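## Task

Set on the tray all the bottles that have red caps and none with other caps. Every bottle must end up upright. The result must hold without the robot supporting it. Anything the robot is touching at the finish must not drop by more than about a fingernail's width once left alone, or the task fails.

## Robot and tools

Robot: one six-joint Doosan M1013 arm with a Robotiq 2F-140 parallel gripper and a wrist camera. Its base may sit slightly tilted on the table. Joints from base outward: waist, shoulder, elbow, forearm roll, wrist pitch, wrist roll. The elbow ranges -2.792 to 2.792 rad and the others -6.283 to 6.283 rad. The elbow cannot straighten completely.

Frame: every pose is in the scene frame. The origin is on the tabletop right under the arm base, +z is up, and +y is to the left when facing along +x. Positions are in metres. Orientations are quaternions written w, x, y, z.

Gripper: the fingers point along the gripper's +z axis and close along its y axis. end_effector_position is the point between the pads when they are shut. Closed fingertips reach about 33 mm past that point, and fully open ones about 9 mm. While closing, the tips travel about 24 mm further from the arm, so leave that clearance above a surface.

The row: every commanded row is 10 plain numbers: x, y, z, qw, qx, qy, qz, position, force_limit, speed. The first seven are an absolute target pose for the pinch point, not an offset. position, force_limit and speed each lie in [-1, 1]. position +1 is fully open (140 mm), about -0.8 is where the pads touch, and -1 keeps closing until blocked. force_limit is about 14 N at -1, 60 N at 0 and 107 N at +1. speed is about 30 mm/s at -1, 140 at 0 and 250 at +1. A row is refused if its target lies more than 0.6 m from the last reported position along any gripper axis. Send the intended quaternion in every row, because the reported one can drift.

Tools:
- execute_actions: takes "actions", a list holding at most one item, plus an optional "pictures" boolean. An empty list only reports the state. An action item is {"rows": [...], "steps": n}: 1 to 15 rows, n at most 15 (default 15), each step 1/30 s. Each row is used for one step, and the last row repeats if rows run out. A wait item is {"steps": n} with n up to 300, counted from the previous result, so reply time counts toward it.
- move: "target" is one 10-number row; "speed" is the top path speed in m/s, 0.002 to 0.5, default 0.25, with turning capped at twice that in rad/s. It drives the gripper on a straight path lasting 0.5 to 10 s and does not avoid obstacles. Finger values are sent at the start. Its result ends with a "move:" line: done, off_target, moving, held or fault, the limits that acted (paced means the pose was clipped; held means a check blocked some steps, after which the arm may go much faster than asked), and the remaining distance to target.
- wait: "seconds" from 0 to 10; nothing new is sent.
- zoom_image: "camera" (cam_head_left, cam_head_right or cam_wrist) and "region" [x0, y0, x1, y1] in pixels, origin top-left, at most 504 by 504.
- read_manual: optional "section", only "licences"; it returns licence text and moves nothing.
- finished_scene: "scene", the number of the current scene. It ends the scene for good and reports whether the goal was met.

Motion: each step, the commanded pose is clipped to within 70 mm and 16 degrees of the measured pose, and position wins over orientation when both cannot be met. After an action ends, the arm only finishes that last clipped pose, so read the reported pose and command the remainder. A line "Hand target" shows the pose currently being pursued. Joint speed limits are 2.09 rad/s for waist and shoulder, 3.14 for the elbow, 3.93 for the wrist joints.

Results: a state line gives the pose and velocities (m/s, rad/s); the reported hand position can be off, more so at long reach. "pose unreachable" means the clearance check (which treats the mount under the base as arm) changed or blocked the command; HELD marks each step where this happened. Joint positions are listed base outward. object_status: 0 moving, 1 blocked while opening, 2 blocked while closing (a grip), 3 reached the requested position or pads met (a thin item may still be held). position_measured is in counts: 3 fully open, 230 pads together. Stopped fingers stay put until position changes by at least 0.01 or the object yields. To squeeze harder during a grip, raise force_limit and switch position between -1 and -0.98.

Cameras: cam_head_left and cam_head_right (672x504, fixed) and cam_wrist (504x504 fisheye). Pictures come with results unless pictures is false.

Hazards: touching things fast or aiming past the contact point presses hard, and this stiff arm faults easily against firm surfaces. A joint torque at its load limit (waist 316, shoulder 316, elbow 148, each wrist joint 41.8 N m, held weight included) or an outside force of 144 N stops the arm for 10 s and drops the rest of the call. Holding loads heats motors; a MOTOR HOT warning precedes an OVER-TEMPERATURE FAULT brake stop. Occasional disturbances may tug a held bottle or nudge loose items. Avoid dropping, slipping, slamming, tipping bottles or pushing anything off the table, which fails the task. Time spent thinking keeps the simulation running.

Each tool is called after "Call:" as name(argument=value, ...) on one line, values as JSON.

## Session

Call:
execute_actions(actions=[])

Scene clock: 0.00 s of 6400.00 s.
end_effector_position=(+0.6886, -0.1903, +0.2298) position_measured=3 object_status=3 end_effector_quat_wxyz=(+0.027, +0.732, -0.680, +0.036) end_effector_velocity=(+0.000, -0.000, -0.000) end_effector_angular_velocity=(-0.001, -0.000, -0.000)
Joint positions: [-0.233  0.307  1.666 -0.088  1.132  2.823]
Joint velocities: [-0.     0.     0.    -0.001 -0.001  0.001]
Hand target: +0.689, -0.190, +0.230; +0.027, +0.732, -0.680, +0.036
camera_calibration (this result's frames):
cam_wrist: T_world_to_cam=[[-0.990995, -0.125148, 0.0476102, 0.63739], [-0.108822, 0.959943, 0.258201, 0.205085], [-0.0780165, 0.250695, -0.964917, 0.503061], [0, 0, 0, 1]] pos_world=[0.693216, -0.243216, 0.402113]

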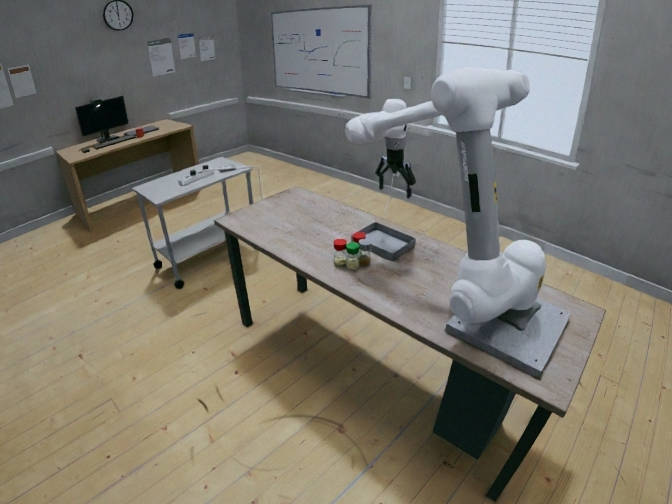

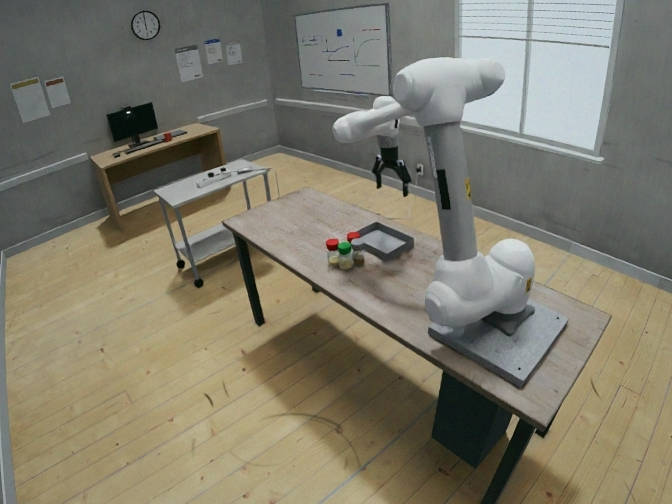

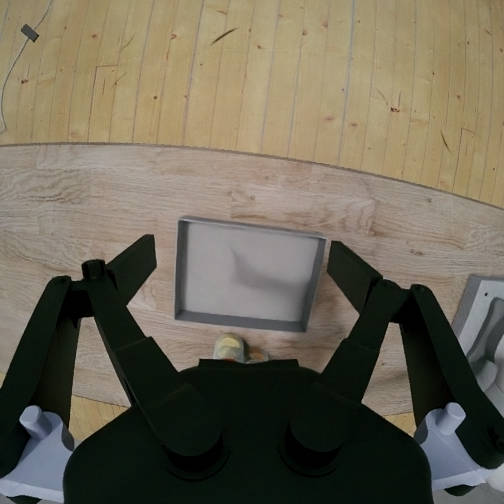

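Call:
zoom_image(camera="cam_head_left", region=[310, 210, 430, 290])

Call:
zoom_image(camera="cam_head_right", region=[310, 210, 430, 290])

Call:
zoom_image(camera="cam_wrist", region=[140, 200, 350, 370])

Region (310, 210, 430, 290) of cam_head_left's 672x504 image, scaled by 4.200, with more detail than that image has.

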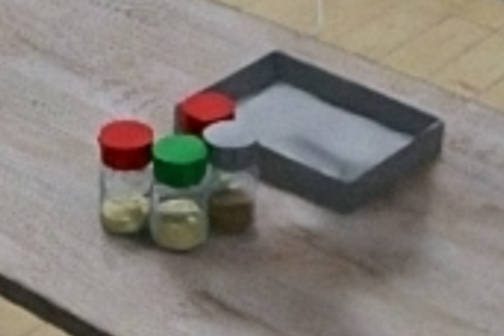

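Region (310, 210, 430, 290) of cam_head_right's 672x504 image, scaled by 4.200, with more detail than that image has.

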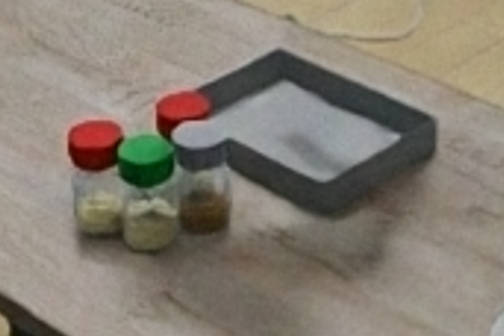

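Region (140, 200, 350, 370) of cam_wrist's 504x504 image, scaled by 2.400, with more detail than that image has; it fills the top 408 rows of this view, and the rest is white.

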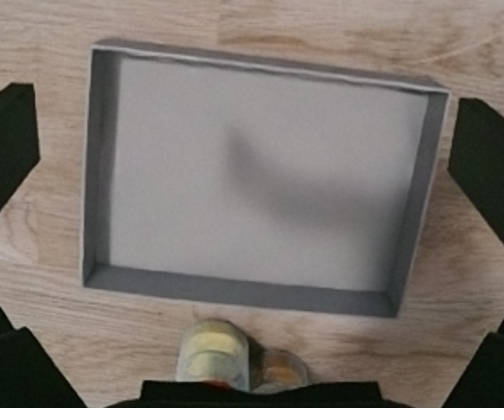

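Call:
move(target=[0.693, 0.056, 0.15, 0, 0, 1, 0, 0.04, 0, 0], speed=0.4)

Call:
zoom_image(camera="cam_wrist", region=[140, 90, 350, 300])

Scene clock: 88.17 s of 6400.00 s.
end_effector_position=(+0.6929, +0.0561, +0.1500) position_measured=124 object_status=3 end_effector_quat_wxyz=(+0.000, +0.000, +1.000, -0.000) end_effector_velocity=(+0.000, -0.001, +0.000) end_effector_angular_velocity=(+0.000, -0.000, -0.003)
Joint positions: [0.079 0.354 1.756 0.002 1.033 4.741]
Joint velocities: [-0.001  0.    -0.001  0.    -0.     0.002]
Hand target: +0.693, +0.056, +0.150; +0.000, +0.000, +1.000, -0.000
Off the commanded pose: 0.000 m, 0 deg.
After step 90, 82.63 s passed at rest.
move: done
camera_calibration (this result's frames):
cam_wrist: T_world_to_cam=[[-0.0570251, 0.996968, 0.0529468, -0.0346222], [0.938173, 0.0353743, 0.344353, -0.696893], [0.341436, 0.06931, -0.937346, 0.0800687], [0, 0, 0, 1]] pos_world=[0.624494, 0.0536198, 0.316863]

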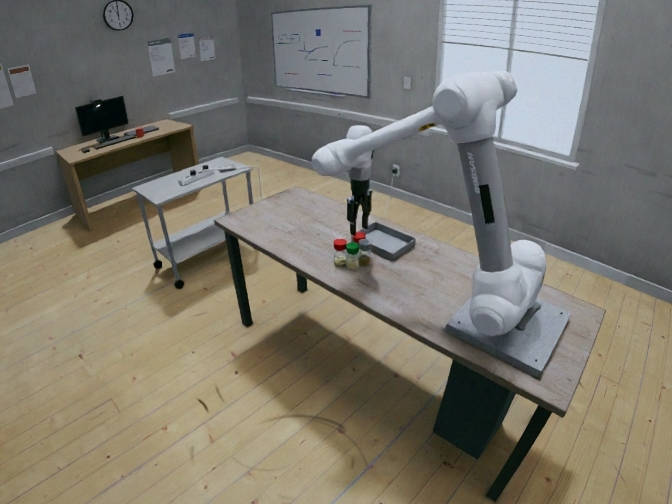

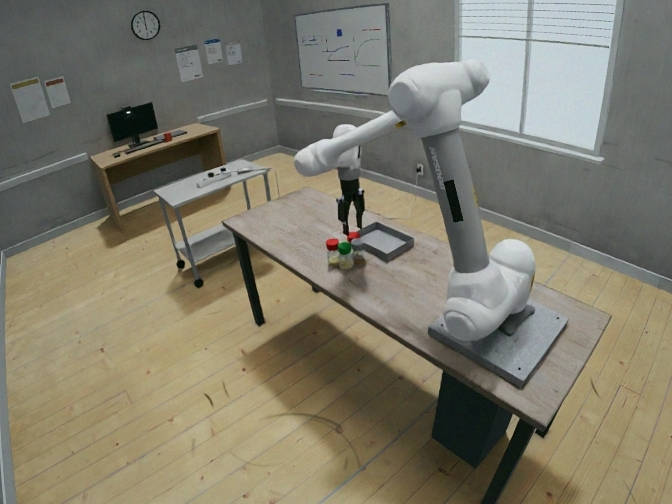

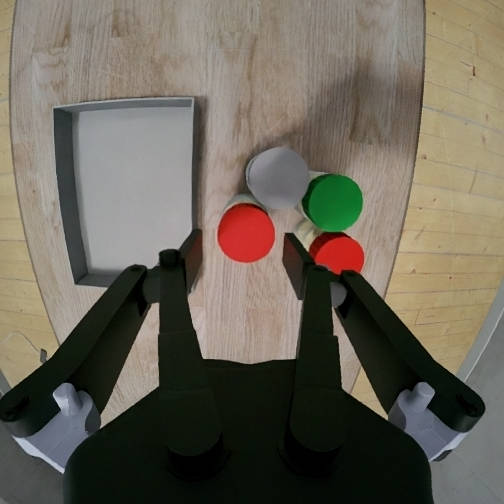

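Region (140, 90, 350, 300) of cam_wrist's 504x504 image, scaled by 2.400, with more detail than that image has.

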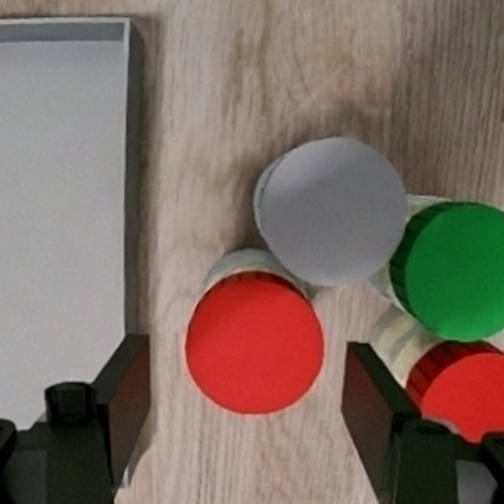

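Call:
move(target=[0.691, 0.0592, 0.078, 0, 0, 1, 0, 0.04, 0, -0.6], speed=0.09)

Call:
execute_actions(actions=[{"rows": [[0.691, 0.0592, 0.078, 0, 0, 1, 0, -1, 0.1, -0.6]], "steps": 15}])

Call:
move(target=[0.692, 0.058, 0.14, 0, 0, 1, 0, -1, 0.1, -0.6], speed=0.1)

Scene clock: 113.87 s of 6400.00 s.
end_effector_position=(+0.6909, +0.0592, +0.0780) position_measured=124 object_status=3 end_effector_quat_wxyz=(+0.000, +0.000, +1.000, +0.000) end_effector_velocity=(+0.000, +0.001, -0.000) end_effector_angular_velocity=(+0.001, +0.000, +0.001)
Joint positions: [0.083 0.419 1.814 0.002 0.91  4.746]
Joint velocities: [ 0.     0.001 -0.001  0.001  0.    -0.001]
Hand target: +0.691, +0.059, +0.078; +0.000, -0.000, +1.000, -0.000
Off the commanded pose: 0.000 m, 0 deg.
After step 90, 21.57 s passed at rest.
move: done
camera_calibration (this result's frames):
cam_wrist: T_world_to_cam=[[-0.0570377, 0.996959, 0.0530914, -0.0340292], [0.938198, 0.0353412, 0.344291, -0.670407], [0.341368, 0.0694477, -0.937361, 0.0130924], [0, 0, 0, 1]] pos_world=[0.622564, 0.0567095, 0.244894]

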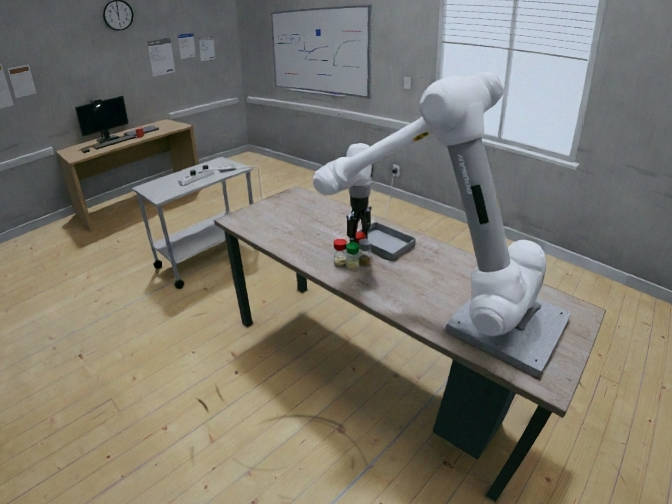

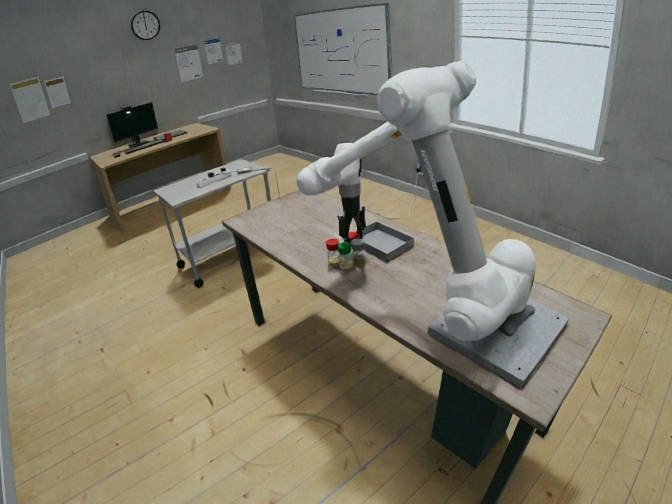

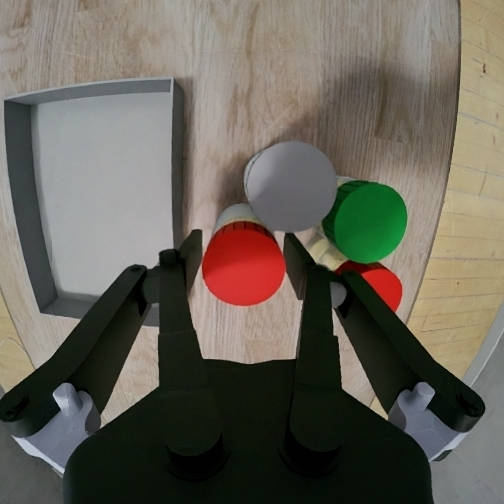

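Scene clock: 114.37 s of 6400.00 s.
end_effector_position=(+0.6910, +0.0592, +0.0780) position_measured=151 object_status=2 end_effector_quat_wxyz=(+0.000, +0.000, +1.000, +0.000) end_effector_velocity=(-0.000, +0.001, -0.000) end_effector_angular_velocity=(+0.000, -0.000, -0.001)
Joint positions: [0.083 0.419 1.814 0.002 0.91  4.746]
Joint velocities: [ 0.001  0.     0.     0.    -0.     0.001]
Hand target: +0.691, +0.059, +0.078; +0.000, +0.000, +1.000, +0.000
Off the commanded pose: 0.000 m, 0 deg.
Steps of this call (steps 1 to 15: all 15 steps of this action). Readings (end_effector_position | what the end effector reports):
1: (+0.6909, +0.0592, +0.0780) | position_measured=124 object_status=0
2: (+0.6909, +0.0592, +0.0780) | position_measured=125 object_status=0
4: (+0.6909, +0.0592, +0.0779) | position_measured=133 object_status=0
8: (+0.6910, +0.0592, +0.0780) | position_measured=149 object_status=0
15: the state above
camera_calibration (this result's frames):
cam_wrist: T_world_to_cam=[[-0.0570392, 0.996959, 0.0530911, -0.034025], [0.938193, 0.0353418, 0.344302, -0.670478], [0.341379, 0.0694484, -0.937356, 0.0130132], [0, 0, 0, 1]] pos_world=[0.622655, 0.0567137, 0.244852]

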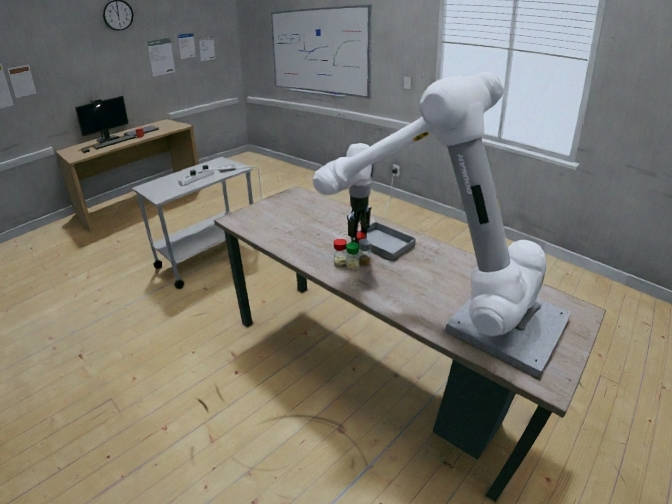

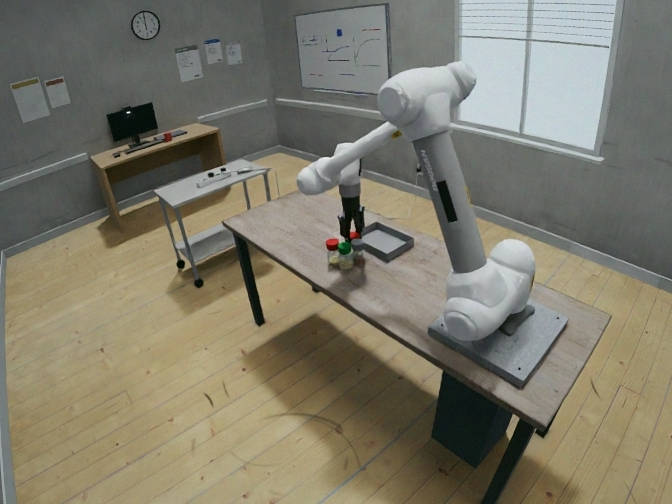

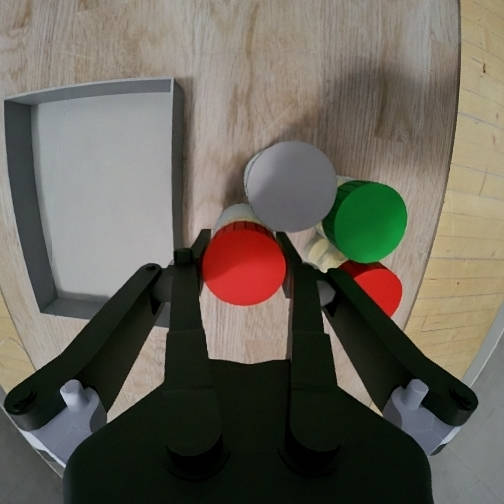

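Scene clock: 115.53 s of 6400.00 s.
end_effector_position=(+0.6921, +0.0580, +0.1400) position_measured=151 object_status=2 end_effector_quat_wxyz=(-0.000, -0.000, +1.000, -0.000) end_effector_velocity=(+0.000, -0.001, +0.001) end_effector_angular_velocity=(-0.001, -0.002, +0.001)
Joint positions: [0.081 0.362 1.765 0.002 1.016 4.744]
Joint velocities: [-0.    -0.001 -0.    -0.001 -0.    -0.001]
Hand target: +0.692, +0.058, +0.140; +0.000, +0.000, +1.000, +0.000
Off the commanded pose: 0.000 m, 0 deg.
move: done
camera_calibration (this result's frames):
cam_wrist: T_world_to_cam=[[-0.0570426, 0.99696, 0.05308, -0.036049], [0.938221, 0.0353546, 0.344225, -0.692772], [0.341302, 0.0694363, -0.937386, 0.0708679], [0, 0, 0, 1]] pos_world=[0.62373, 0.0555113, 0.306813]

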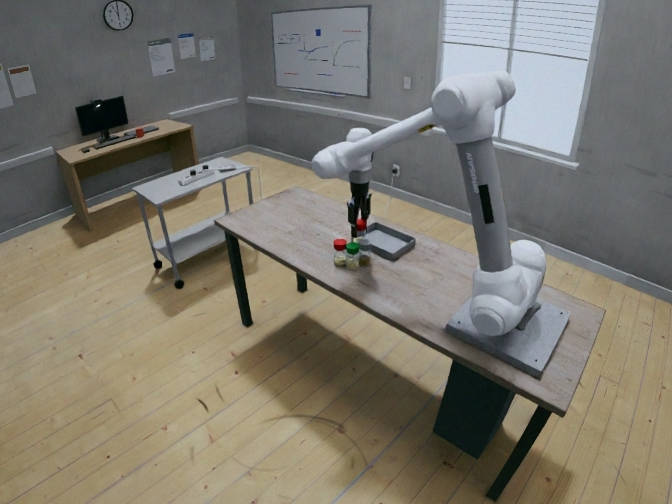

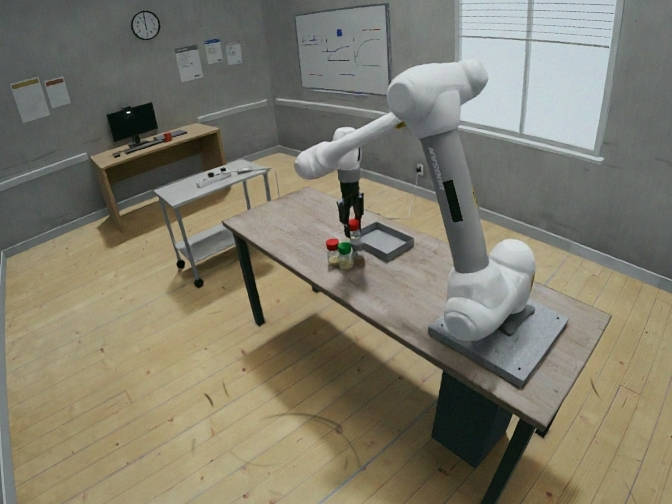

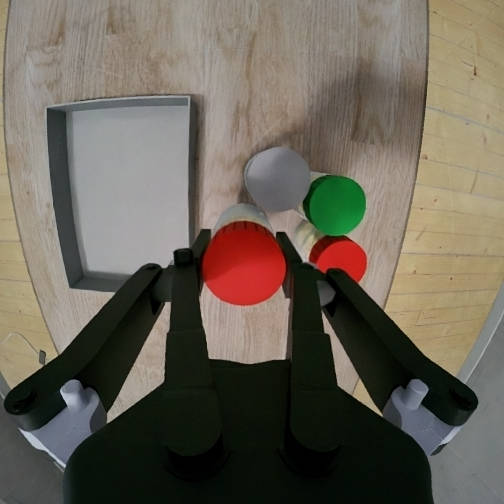

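Call:
move(target=[0.635, -0.08, 0.14, 0, 0, 1, 0, -1, 0.1, -0.6], speed=0.18)

Call:
move(target=[0.635, -0.08, 0.0825, 0, 0, 1, 0, -0.98, -0.4, -0.6], speed=0.06)

Call:
execute_actions(actions=[{"rows": [[0.635, -0.08, 0.0825, 0, 0, 1, 0, 0.04, -0.4, -0.8]], "steps": 15}])

Call:
move(target=[0.635, -0.08, 0.148, 0, 0, 1, 0, 0.04, -0.4, -0.8], speed=0.12)

Call:
move(target=[0.712, 0.16, 0.15, 0, 0, 1, 0, 0.04, -0.4, -0.8], speed=0.25)

Call:
zoom_image(camera="cam_wrist", region=[140, 90, 350, 300])

Scene clock: 136.97 s of 6400.00 s.
end_effector_position=(+0.6350, -0.0800, +0.1401) position_measured=151 object_status=2 end_effector_quat_wxyz=(+0.000, -0.000, +1.000, +0.000) end_effector_velocity=(+0.001, -0.000, +0.001) end_effector_angular_velocity=(-0.000, -0.002, +0.000)
Joint positions: [-0.132  0.286  1.873  0.002  0.984  4.531]
Joint velocities: [-0.    -0.    -0.002  0.     0.001 -0.001]
Hand target: +0.635, -0.080, +0.140; +0.000, -0.000, +1.000, +0.000
Off the commanded pose: 0.000 m, 0 deg.
After step 90, 17.20 s passed at rest.
move: done
camera_calibration (this result's frames):
cam_wrist: T_world_to_cam=[[-0.0570764, 0.996952, 0.0531868, 0.0983101], [0.938206, 0.0353467, 0.344267, -0.634419], [0.341338, 0.0695498, -0.937364, 0.100015], [0, 0, 0, 1]] pos_world=[0.566688, -0.0825419, 0.306931]

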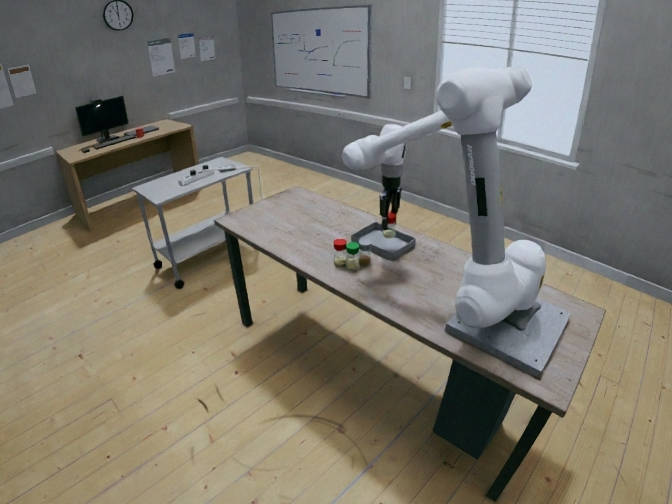

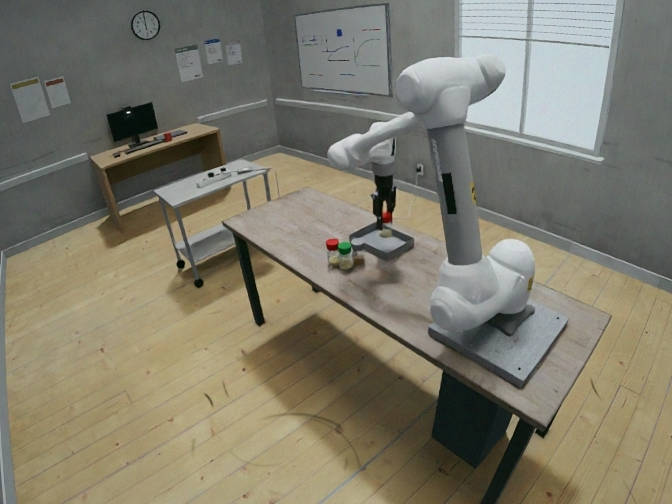

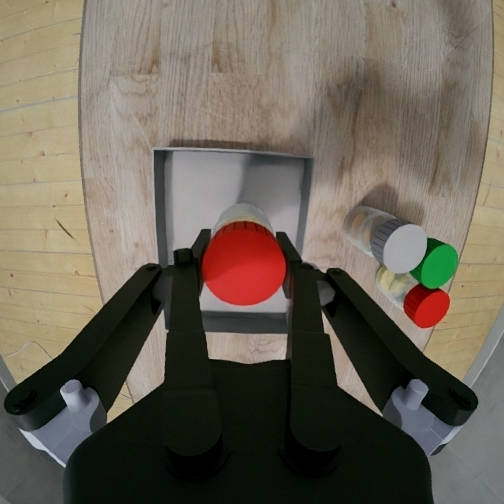

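Scene clock: 138.23 s of 6400.00 s.
end_effector_position=(+0.6349, -0.0800, +0.0825) position_measured=151 object_status=2 end_effector_quat_wxyz=(+0.000, +0.000, +1.000, -0.000) end_effector_velocity=(-0.000, -0.000, -0.000) end_effector_angular_velocity=(+0.000, +0.000, -0.001)
Joint positions: [-0.131  0.344  1.919  0.002  0.881  4.531]
Joint velocities: [-0.     0.     0.     0.001 -0.001 -0.   ]
Hand target: +0.635, -0.080, +0.082; -0.000, -0.000, +1.000, +0.000
Off the commanded pose: 0.000 m, 0 deg.
move: done
camera_calibration (this result's frames):
cam_wrist: T_world_to_cam=[[-0.0570404, 0.99696, 0.0530806, 0.101308], [0.938201, 0.0353481, 0.344281, -0.61451], [0.341358, 0.0694382, -0.937365, 0.0460799], [0, 0, 0, 1]] pos_world=[0.566583, -0.0824784, 0.249381]

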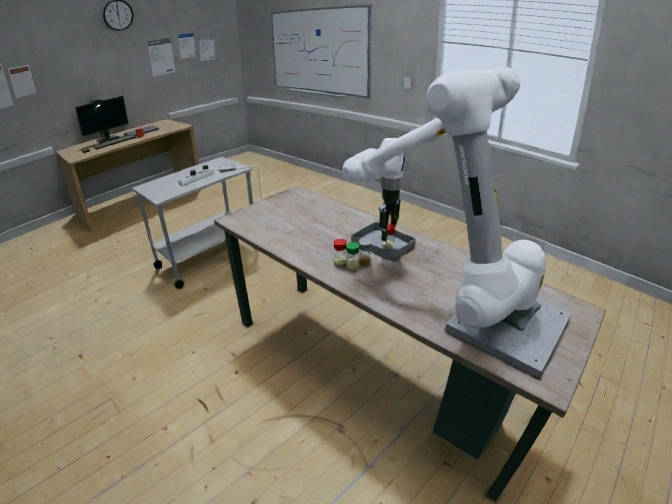

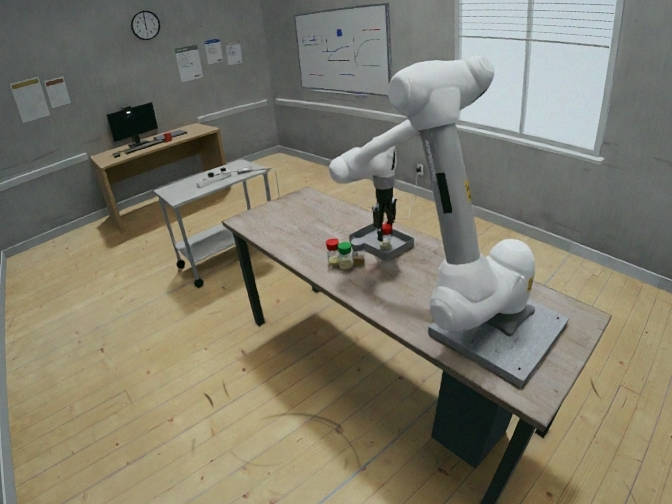

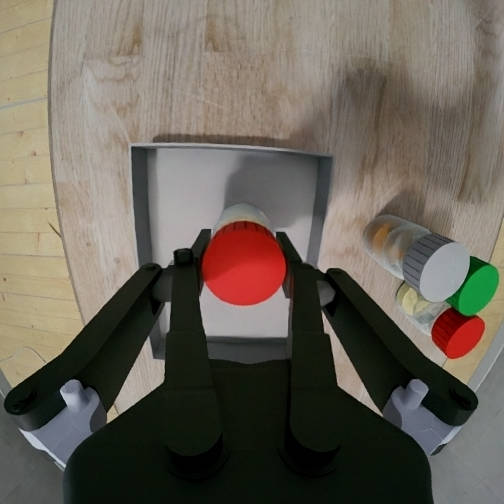

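Scene clock: 138.73 s of 6400.00 s.
end_effector_position=(+0.6350, -0.0800, +0.0825) position_measured=124 object_status=0 end_effector_quat_wxyz=(-0.000, +0.000, +1.000, +0.000) end_effector_velocity=(+0.000, -0.001, +0.001) end_effector_angular_velocity=(-0.001, -0.000, +0.002)
Joint positions: [-0.131  0.344  1.919  0.002  0.881  4.531]
Joint velocities: [-0.    -0.    -0.001 -0.002  0.001 -0.001]
Hand target: +0.635, -0.080, +0.082; +0.000, -0.000, +1.000, -0.000
Off the commanded pose: 0.000 m, 0 deg.
Steps of this call (steps 1 to 15: all 15 steps of this action). Readings (end_effector_position | what the end effector reports):
1: (+0.6349, -0.0800, +0.0825) | position_measured=151 object_status=0
2: (+0.6349, -0.0800, +0.0825) | position_measured=151 object_status=0
4: (+0.6349, -0.0800, +0.0825) | position_measured=144 object_status=0
8: (+0.6349, -0.0800, +0.0824) | position_measured=133 object_status=0
15: the state above
camera_calibration (this result's frames):
cam_wrist: T_world_to_cam=[[-0.0570372, 0.996959, 0.053096, 0.101313], [0.938223, 0.0353442, 0.344222, -0.614524], [0.341299, 0.0694493, -0.937386, 0.0460551], [0, 0, 0, 1]] pos_world=[0.56662, -0.0824838, 0.249325]

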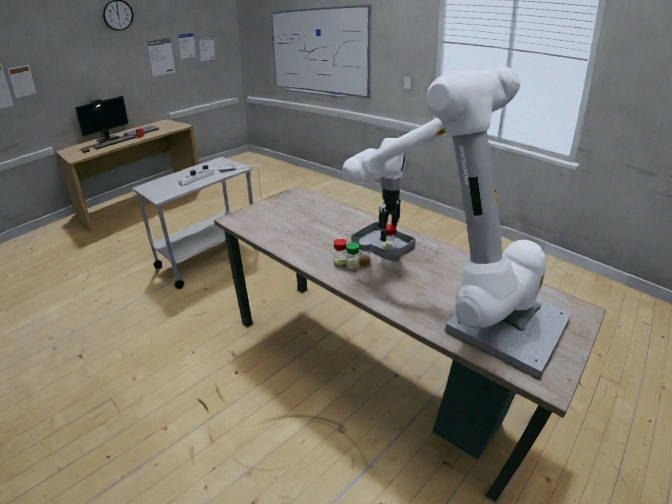

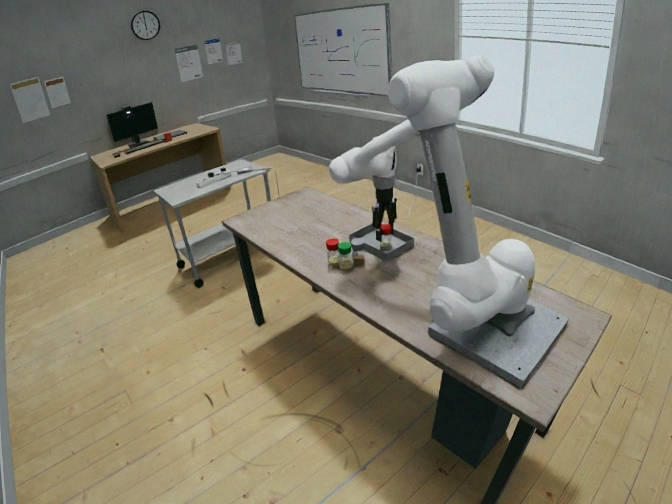

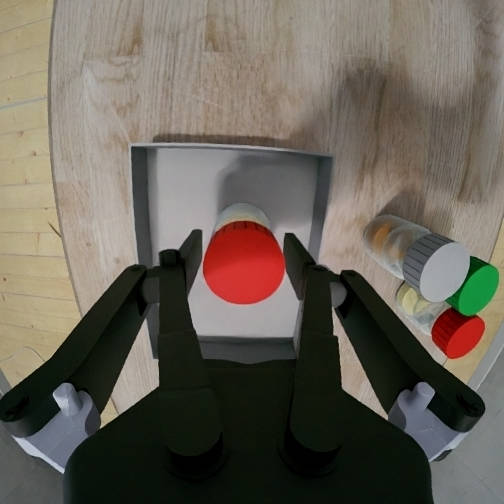

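Scene clock: 139.83 s of 6400.00 s.
end_effector_position=(+0.6351, -0.0800, +0.1480) position_measured=124 object_status=3 end_effector_quat_wxyz=(-0.000, -0.000, +1.000, -0.000) end_effector_velocity=(+0.000, -0.001, +0.001) end_effector_angular_velocity=(-0.001, -0.001, -0.001)
Joint positions: [-0.132  0.279  1.866  0.002  0.998  4.531]
Joint velocities: [-0.001 -0.001 -0.001 -0.001  0.001  0.   ]
Hand target: +0.635, -0.080, +0.148; +0.000, +0.000, +1.000, -0.000
Off the commanded pose: 0.000 m, 0 deg.
move: done
camera_calibration (this result's frames):
cam_wrist: T_world_to_cam=[[-0.057094, 0.996956, 0.0530859, 0.0978713], [0.938222, 0.0354014, 0.344219, -0.637168], [0.341292, 0.0694592, -0.937387, 0.107405], [0, 0, 0, 1]] pos_world=[0.566737, -0.082477, 0.31481]

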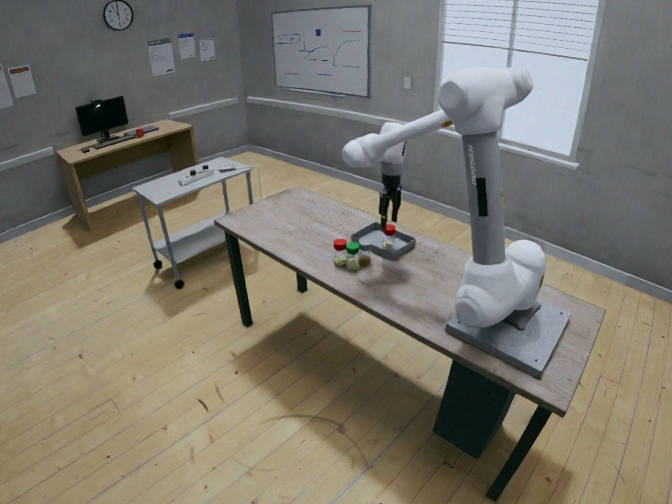

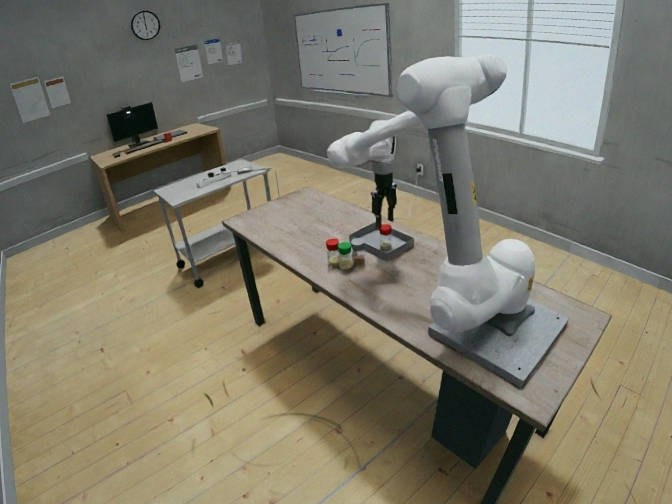

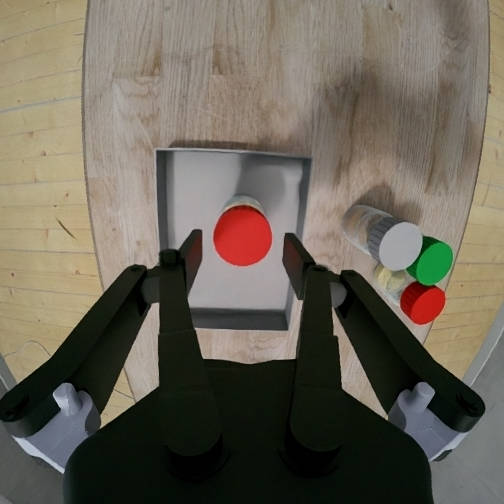

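Scene clock: 141.27 s of 6400.00 s.
end_effector_position=(+0.7119, +0.1601, +0.1499) position_measured=124 object_status=3 end_effector_quat_wxyz=(+0.000, +0.000, +1.000, -0.000) end_effector_velocity=(+0.000, +0.000, +0.000) end_effector_angular_velocity=(-0.001, +0.000, -0.001)
Joint positions: [0.221 0.403 1.684 0.002 1.056 4.884]
Joint velocities: [ 0.001  0.001 -0.001 -0.001  0.001  0.002]
Hand target: +0.712, +0.160, +0.150; +0.000, +0.000, +1.000, -0.000
Off the commanded pose: 0.000 m, 0 deg.
move: done
camera_calibration (this result's frames):
cam_wrist: T_world_to_cam=[[-0.0569935, 0.996972, 0.0529085, -0.137203], [0.938207, 0.0353644, 0.344263, -0.718443], [0.341349, 0.0692598, -0.937381, 0.0662945], [0, 0, 0, 1]] pos_world=[0.643599, 0.157603, 0.316736]

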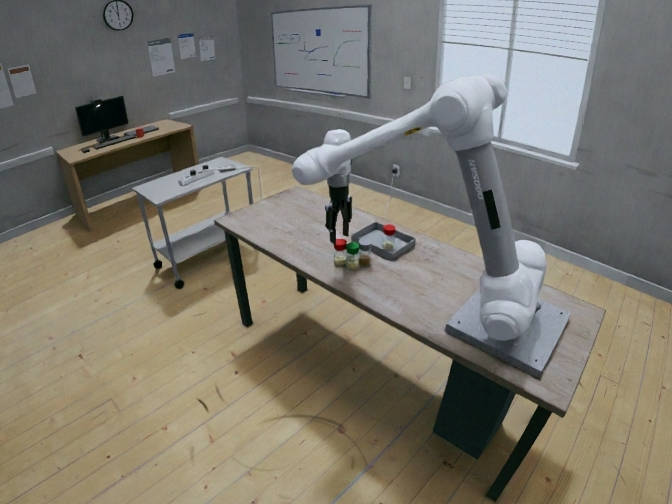

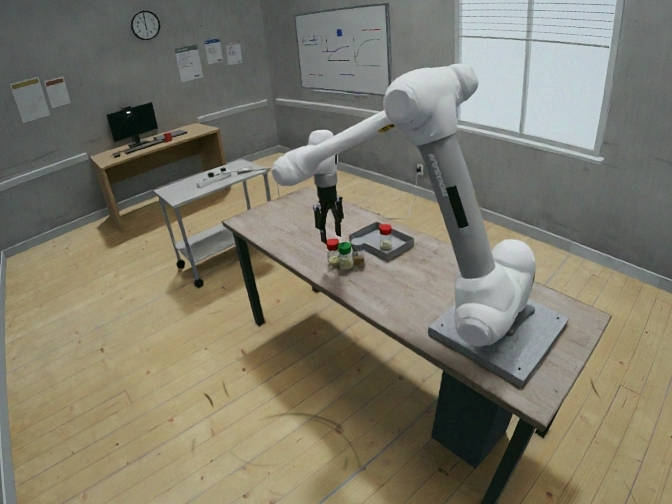

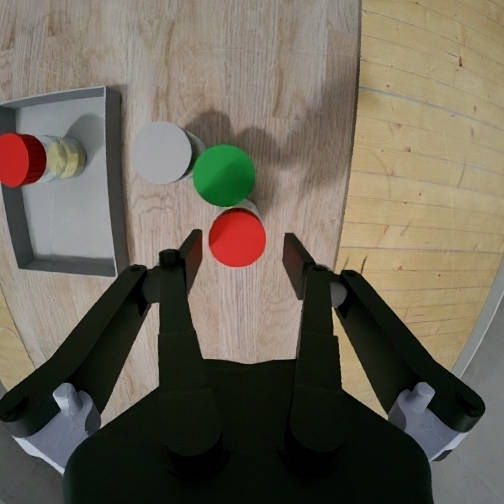

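Region (140, 90, 350, 300) of cam_wrist's 504x504 image, scaled by 2.400, with more detail than that image has.

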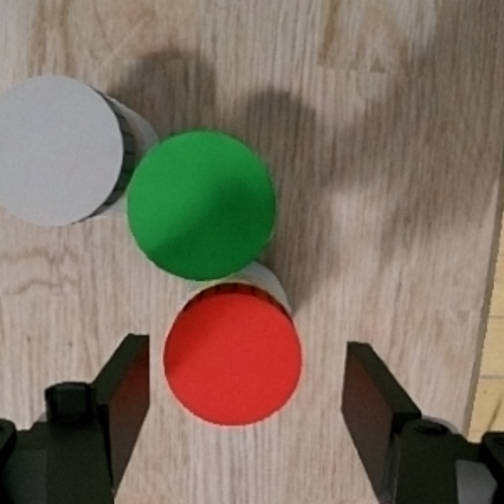

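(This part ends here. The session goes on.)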